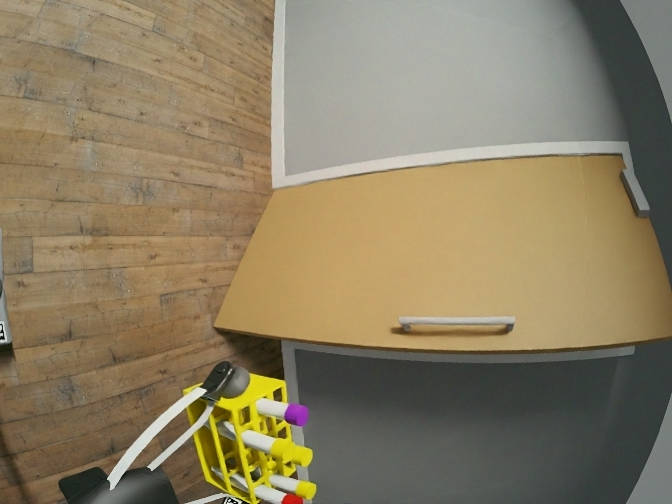

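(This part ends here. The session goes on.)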